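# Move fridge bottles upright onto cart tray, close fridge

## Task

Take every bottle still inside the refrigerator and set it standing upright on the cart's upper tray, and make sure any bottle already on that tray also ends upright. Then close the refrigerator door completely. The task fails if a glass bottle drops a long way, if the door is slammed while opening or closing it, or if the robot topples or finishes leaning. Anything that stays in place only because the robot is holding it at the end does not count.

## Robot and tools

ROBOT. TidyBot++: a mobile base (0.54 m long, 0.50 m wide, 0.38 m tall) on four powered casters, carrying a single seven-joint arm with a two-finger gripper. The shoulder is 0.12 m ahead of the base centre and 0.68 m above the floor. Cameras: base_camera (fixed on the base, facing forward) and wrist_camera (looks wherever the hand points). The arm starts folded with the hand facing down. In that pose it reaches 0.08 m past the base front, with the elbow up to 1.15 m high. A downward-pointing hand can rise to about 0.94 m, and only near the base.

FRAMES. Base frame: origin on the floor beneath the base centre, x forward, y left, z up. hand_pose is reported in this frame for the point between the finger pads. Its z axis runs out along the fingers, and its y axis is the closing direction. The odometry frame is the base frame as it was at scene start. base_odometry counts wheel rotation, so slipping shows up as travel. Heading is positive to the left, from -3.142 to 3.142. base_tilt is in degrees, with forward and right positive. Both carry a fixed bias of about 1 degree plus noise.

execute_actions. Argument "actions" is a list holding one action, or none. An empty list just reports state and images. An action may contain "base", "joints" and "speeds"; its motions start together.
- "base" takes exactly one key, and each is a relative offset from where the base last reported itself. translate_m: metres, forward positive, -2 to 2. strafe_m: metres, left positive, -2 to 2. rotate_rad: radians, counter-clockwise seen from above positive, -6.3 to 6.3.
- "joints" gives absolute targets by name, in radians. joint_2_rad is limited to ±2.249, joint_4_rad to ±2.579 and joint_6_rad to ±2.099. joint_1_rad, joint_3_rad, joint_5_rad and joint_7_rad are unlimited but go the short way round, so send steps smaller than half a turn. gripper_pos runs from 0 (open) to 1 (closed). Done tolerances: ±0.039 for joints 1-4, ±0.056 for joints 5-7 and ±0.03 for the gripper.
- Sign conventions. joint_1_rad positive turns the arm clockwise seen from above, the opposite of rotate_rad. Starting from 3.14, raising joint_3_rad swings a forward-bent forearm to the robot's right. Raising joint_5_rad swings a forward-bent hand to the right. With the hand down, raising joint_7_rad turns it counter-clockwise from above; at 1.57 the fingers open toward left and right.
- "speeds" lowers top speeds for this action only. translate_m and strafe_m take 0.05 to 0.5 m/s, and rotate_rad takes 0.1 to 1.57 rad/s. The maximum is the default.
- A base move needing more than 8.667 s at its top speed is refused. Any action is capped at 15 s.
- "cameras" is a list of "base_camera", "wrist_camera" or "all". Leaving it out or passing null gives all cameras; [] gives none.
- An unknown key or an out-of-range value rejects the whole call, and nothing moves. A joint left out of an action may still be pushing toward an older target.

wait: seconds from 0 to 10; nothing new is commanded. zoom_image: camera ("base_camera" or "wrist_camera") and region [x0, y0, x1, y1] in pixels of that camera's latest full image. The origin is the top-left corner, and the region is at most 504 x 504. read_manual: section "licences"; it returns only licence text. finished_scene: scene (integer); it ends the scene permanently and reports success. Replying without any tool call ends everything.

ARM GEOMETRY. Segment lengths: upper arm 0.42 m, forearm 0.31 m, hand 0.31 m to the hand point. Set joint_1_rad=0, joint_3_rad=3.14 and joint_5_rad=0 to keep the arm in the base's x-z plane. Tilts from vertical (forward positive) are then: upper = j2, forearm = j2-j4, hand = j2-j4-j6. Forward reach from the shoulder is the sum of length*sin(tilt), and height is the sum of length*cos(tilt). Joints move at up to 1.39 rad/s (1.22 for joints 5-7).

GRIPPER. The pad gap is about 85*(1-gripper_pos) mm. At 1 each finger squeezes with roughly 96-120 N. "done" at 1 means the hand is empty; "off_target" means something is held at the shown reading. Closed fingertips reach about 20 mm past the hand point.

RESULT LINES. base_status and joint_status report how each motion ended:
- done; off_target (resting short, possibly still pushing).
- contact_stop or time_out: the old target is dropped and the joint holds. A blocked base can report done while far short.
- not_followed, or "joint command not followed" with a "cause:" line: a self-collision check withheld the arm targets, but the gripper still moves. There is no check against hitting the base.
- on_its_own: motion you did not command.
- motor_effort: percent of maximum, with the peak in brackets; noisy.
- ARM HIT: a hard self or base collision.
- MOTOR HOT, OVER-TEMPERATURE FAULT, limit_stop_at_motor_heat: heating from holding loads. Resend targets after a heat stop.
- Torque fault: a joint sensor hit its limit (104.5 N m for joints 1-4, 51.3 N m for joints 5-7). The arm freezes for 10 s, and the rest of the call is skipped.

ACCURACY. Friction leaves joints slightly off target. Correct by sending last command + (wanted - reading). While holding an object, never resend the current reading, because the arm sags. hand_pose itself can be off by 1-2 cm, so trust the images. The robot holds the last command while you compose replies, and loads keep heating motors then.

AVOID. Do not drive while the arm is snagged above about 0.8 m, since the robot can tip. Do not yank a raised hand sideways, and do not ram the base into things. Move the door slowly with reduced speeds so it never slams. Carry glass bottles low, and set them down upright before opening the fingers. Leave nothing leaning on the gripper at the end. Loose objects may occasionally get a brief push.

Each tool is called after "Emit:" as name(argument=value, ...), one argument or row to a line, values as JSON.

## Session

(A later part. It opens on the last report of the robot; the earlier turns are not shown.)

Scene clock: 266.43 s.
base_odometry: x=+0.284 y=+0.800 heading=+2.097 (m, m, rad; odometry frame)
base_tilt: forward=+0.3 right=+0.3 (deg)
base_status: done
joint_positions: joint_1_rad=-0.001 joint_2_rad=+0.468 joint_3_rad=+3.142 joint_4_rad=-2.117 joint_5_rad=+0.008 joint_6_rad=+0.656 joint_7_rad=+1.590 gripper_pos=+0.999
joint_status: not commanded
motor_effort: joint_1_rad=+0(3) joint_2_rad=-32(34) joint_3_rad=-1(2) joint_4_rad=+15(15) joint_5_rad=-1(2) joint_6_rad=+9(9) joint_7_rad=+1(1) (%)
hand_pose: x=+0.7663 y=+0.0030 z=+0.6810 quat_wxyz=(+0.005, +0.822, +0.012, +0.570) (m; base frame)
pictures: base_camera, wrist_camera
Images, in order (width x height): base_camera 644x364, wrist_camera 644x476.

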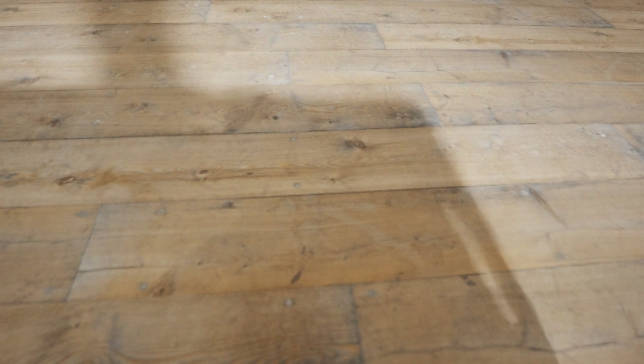

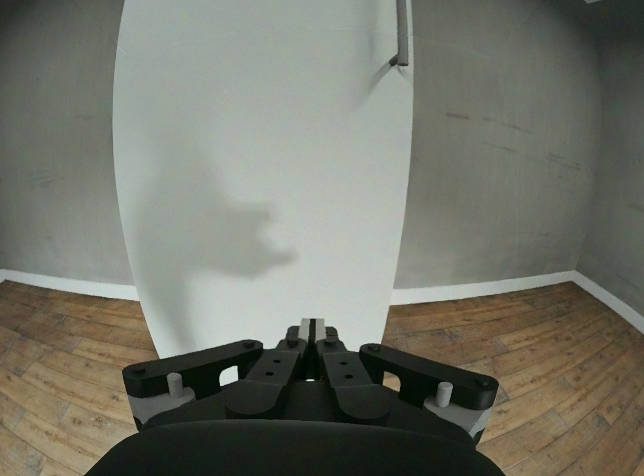

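Emit:
execute_actions(
  actions=[
    {"base":{"translate_m":0.25},"speeds":{"translate_m":0.15}},
  ],
)

Emit:
execute_actions(
  actions=[
    {"base":{"translate_m":0.13},"speeds":{"translate_m":0.05}},
  ],
)

Scene clock: 273.30 s.
base_odometry: x=+0.159 y=+1.017 heading=+2.096 (m, m, rad; odometry frame)
base_tilt: forward=+0.3 right=+0.3 (deg)
base_status: done
joint_positions: joint_1_rad=-0.001 joint_2_rad=+0.470 joint_3_rad=+3.142 joint_4_rad=-2.113 joint_5_rad=+0.008 joint_6_rad=+0.657 joint_7_rad=+1.590 gripper_pos=+0.999
joint_status: not commanded
motor_effort: joint_1_rad=+0(1) joint_2_rad=-32(34) joint_3_rad=-1(1) joint_4_rad=+14(16) joint_5_rad=-1(0) joint_6_rad=+9(9) joint_7_rad=+1(1) (%)
hand_pose: x=+0.7680 y=+0.0030 z=+0.6823 quat_wxyz=(+0.005, +0.821, +0.012, +0.571) (m; base frame)
pictures: base_camera, wrist_camera
Images, in order (width x height): base_camera 644x364, wrist_camera 644x476.

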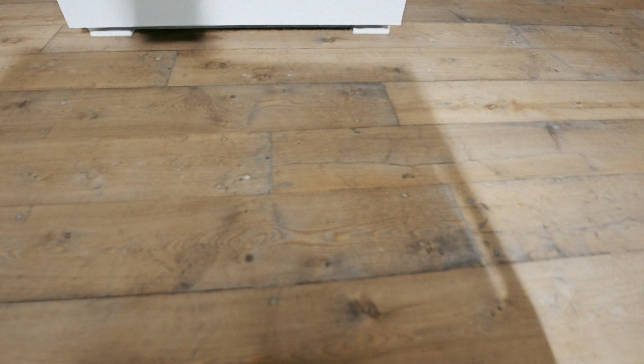

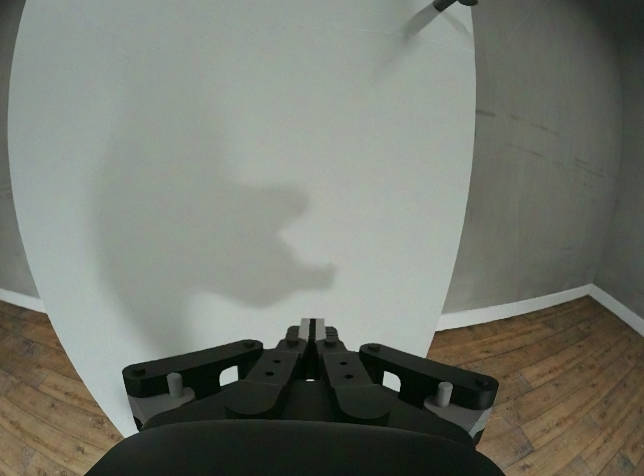

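Scene clock: 276.43 s.
base_odometry: x=+0.094 y=+1.129 heading=+2.096 (m, m, rad; odometry frame)
base_tilt: forward=+0.3 right=+0.3 (deg)
base_status: done
joint_positions: joint_1_rad=-0.001 joint_2_rad=+0.465 joint_3_rad=+3.142 joint_4_rad=-2.132 joint_5_rad=+0.008 joint_6_rad=+0.657 joint_7_rad=+1.590 gripper_pos=+0.999
joint_status: not commanded
motor_effort: joint_1_rad=-1(4) joint_2_rad=-30(33) joint_3_rad=-1(3) joint_4_rad=+20(28) joint_5_rad=+0(0) joint_6_rad=+11(12) joint_7_rad=+1(1) (%)
hand_pose: x=+0.7610 y=+0.0029 z=+0.6769 quat_wxyz=(+0.005, +0.825, +0.012, +0.565) (m; base frame)
pictures: base_camera, wrist_camera
Images, in order (width x height): base_camera 644x364, wrist_camera 644x476.

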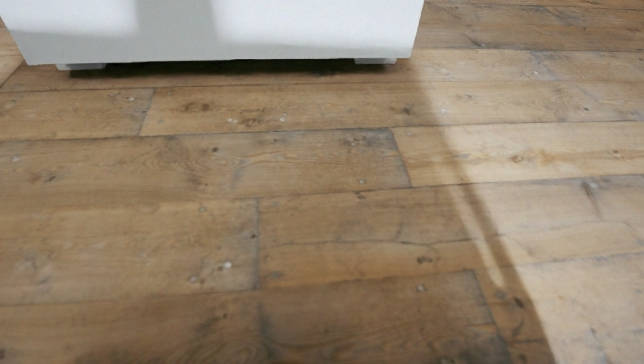

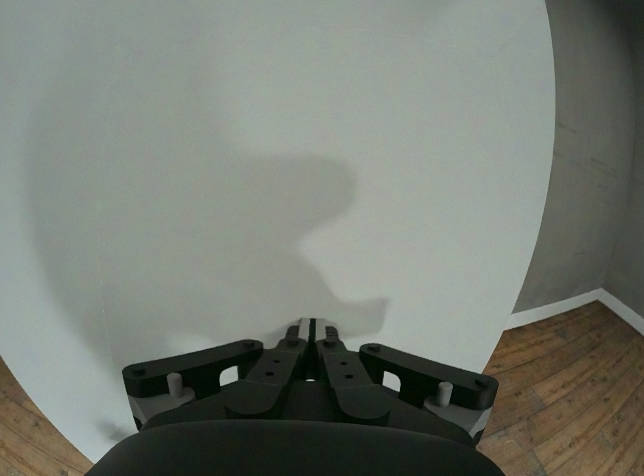

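Emit:
execute_actions(
  actions=[
    {"base":{"translate_m":0.025},"speeds":{"translate_m":0.05}},
  ],
  cameras=[],
)

Emit:
execute_actions(
  actions=[
    {"base":{"translate_m":-0.2}},
  ],
)

Emit:
execute_actions(
  actions=[
    {"joints":{"joint_1_rad":1.9,"joint_2_rad":-0.34,"joint_4_rad":-2.3,"joint_6_rad":0.2}},
  ],
  cameras=["wrist_camera"],
)

Scene clock: 280.63 s.
base_odometry: x=+0.082 y=+1.150 heading=+2.096 (m, m, rad; odometry frame)
base_tilt: forward=+0.3 right=+0.4 (deg)
base_status: done
joint_positions: joint_1_rad=+0.001 joint_2_rad=+0.443 joint_3_rad=+3.143 joint_4_rad=-2.192 joint_5_rad=+0.008 joint_6_rad=+0.657 joint_7_rad=+1.590 gripper_pos=+0.999
joint_status: not commanded
motor_effort: joint_1_rad=-2(3) joint_2_rad=-24(30) joint_3_rad=-2(2) joint_4_rad=+31(36) joint_5_rad=+0(3) joint_6_rad=+14(15) joint_7_rad=+0(0) (%)
hand_pose: x=+0.7376 y=+0.0011 z=+0.6635 quat_wxyz=(+0.006, +0.836, +0.011, +0.549) (m; base frame)
pictures: none
No camera images: the call's "cameras" was empty. Leave "cameras" out to get every camera's image.

Scene clock: 282.33 s.
base_odometry: x=+0.182 y=+0.977 heading=+2.095 (m, m, rad; odometry frame)
base_tilt: forward=+0.3 right=+0.3 (deg)
base_status: done
joint_positions: joint_1_rad=+0.001 joint_2_rad=+0.480 joint_3_rad=+3.144 joint_4_rad=-2.098 joint_5_rad=+0.008 joint_6_rad=+0.658 joint_7_rad=+1.590 gripper_pos=+0.999
joint_status: not commanded
motor_effort: joint_1_rad=+0(4) joint_2_rad=-32(36) joint_3_rad=-1(3) joint_4_rad=+15(31) joint_5_rad=-1(1) joint_6_rad=+9(15) joint_7_rad=+1(0) (%)
hand_pose: x=+0.7739 y=+0.0010 z=+0.6828 quat_wxyz=(+0.007, +0.819, +0.011, +0.574) (m; base frame)
pictures: base_camera, wrist_camera
Images, in order (width x height): base_camera 644x364, wrist_camera 644x476.

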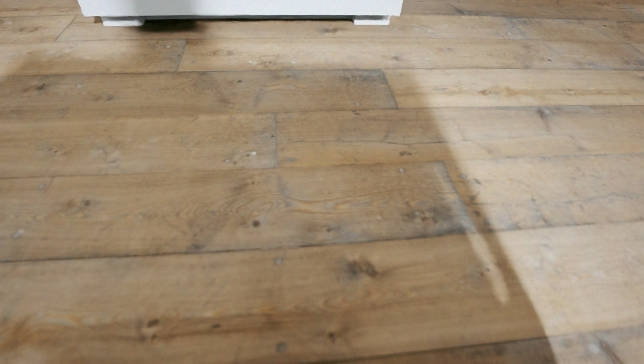

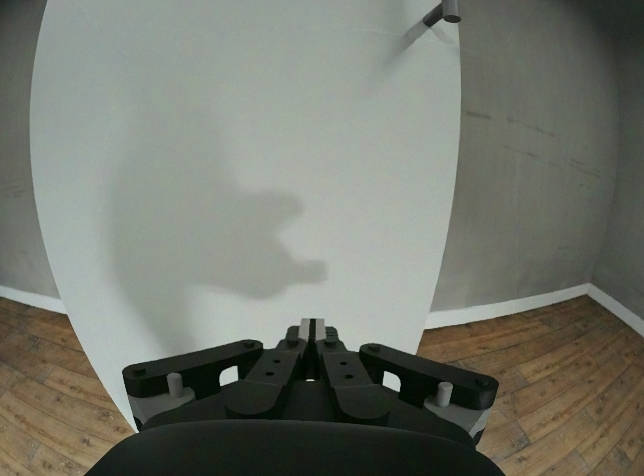

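Scene clock: 285.37 s.
base_odometry: x=+0.182 y=+0.977 heading=+2.095 (m, m, rad; odometry frame)
base_tilt: forward=+0.3 right=+0.3 (deg)
base_status: not commanded
joint_positions: joint_1_rad=+1.890 joint_2_rad=-0.323 joint_3_rad=+3.148 joint_4_rad=-2.280 joint_5_rad=+0.008 joint_6_rad=+0.248 joint_7_rad=+1.590 gripper_pos=+0.999
joint_status: all done
motor_effort: joint_1_rad=-1(1) joint_2_rad=-10(33) joint_3_rad=+0(2) joint_4_rad=+21(22) joint_5_rad=+0(1) joint_6_rad=+9(9) joint_7_rad=+1(1) (%)
hand_pose: x=-0.0287 y=-0.4420 z=+0.9198 quat_wxyz=(+0.538, +0.448, -0.607, +0.377) (m; base frame)
pictures: wrist_camera
Images, in order (width x height): wrist_camera 644x476.

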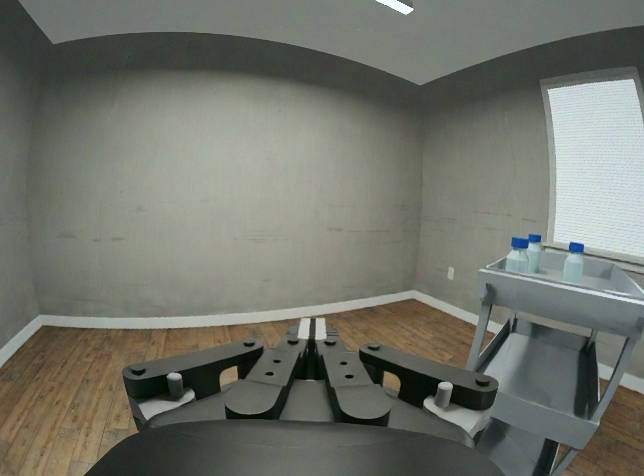

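Emit:
finished_scene(
  scene=2,
)

The scene is finished: the task was done.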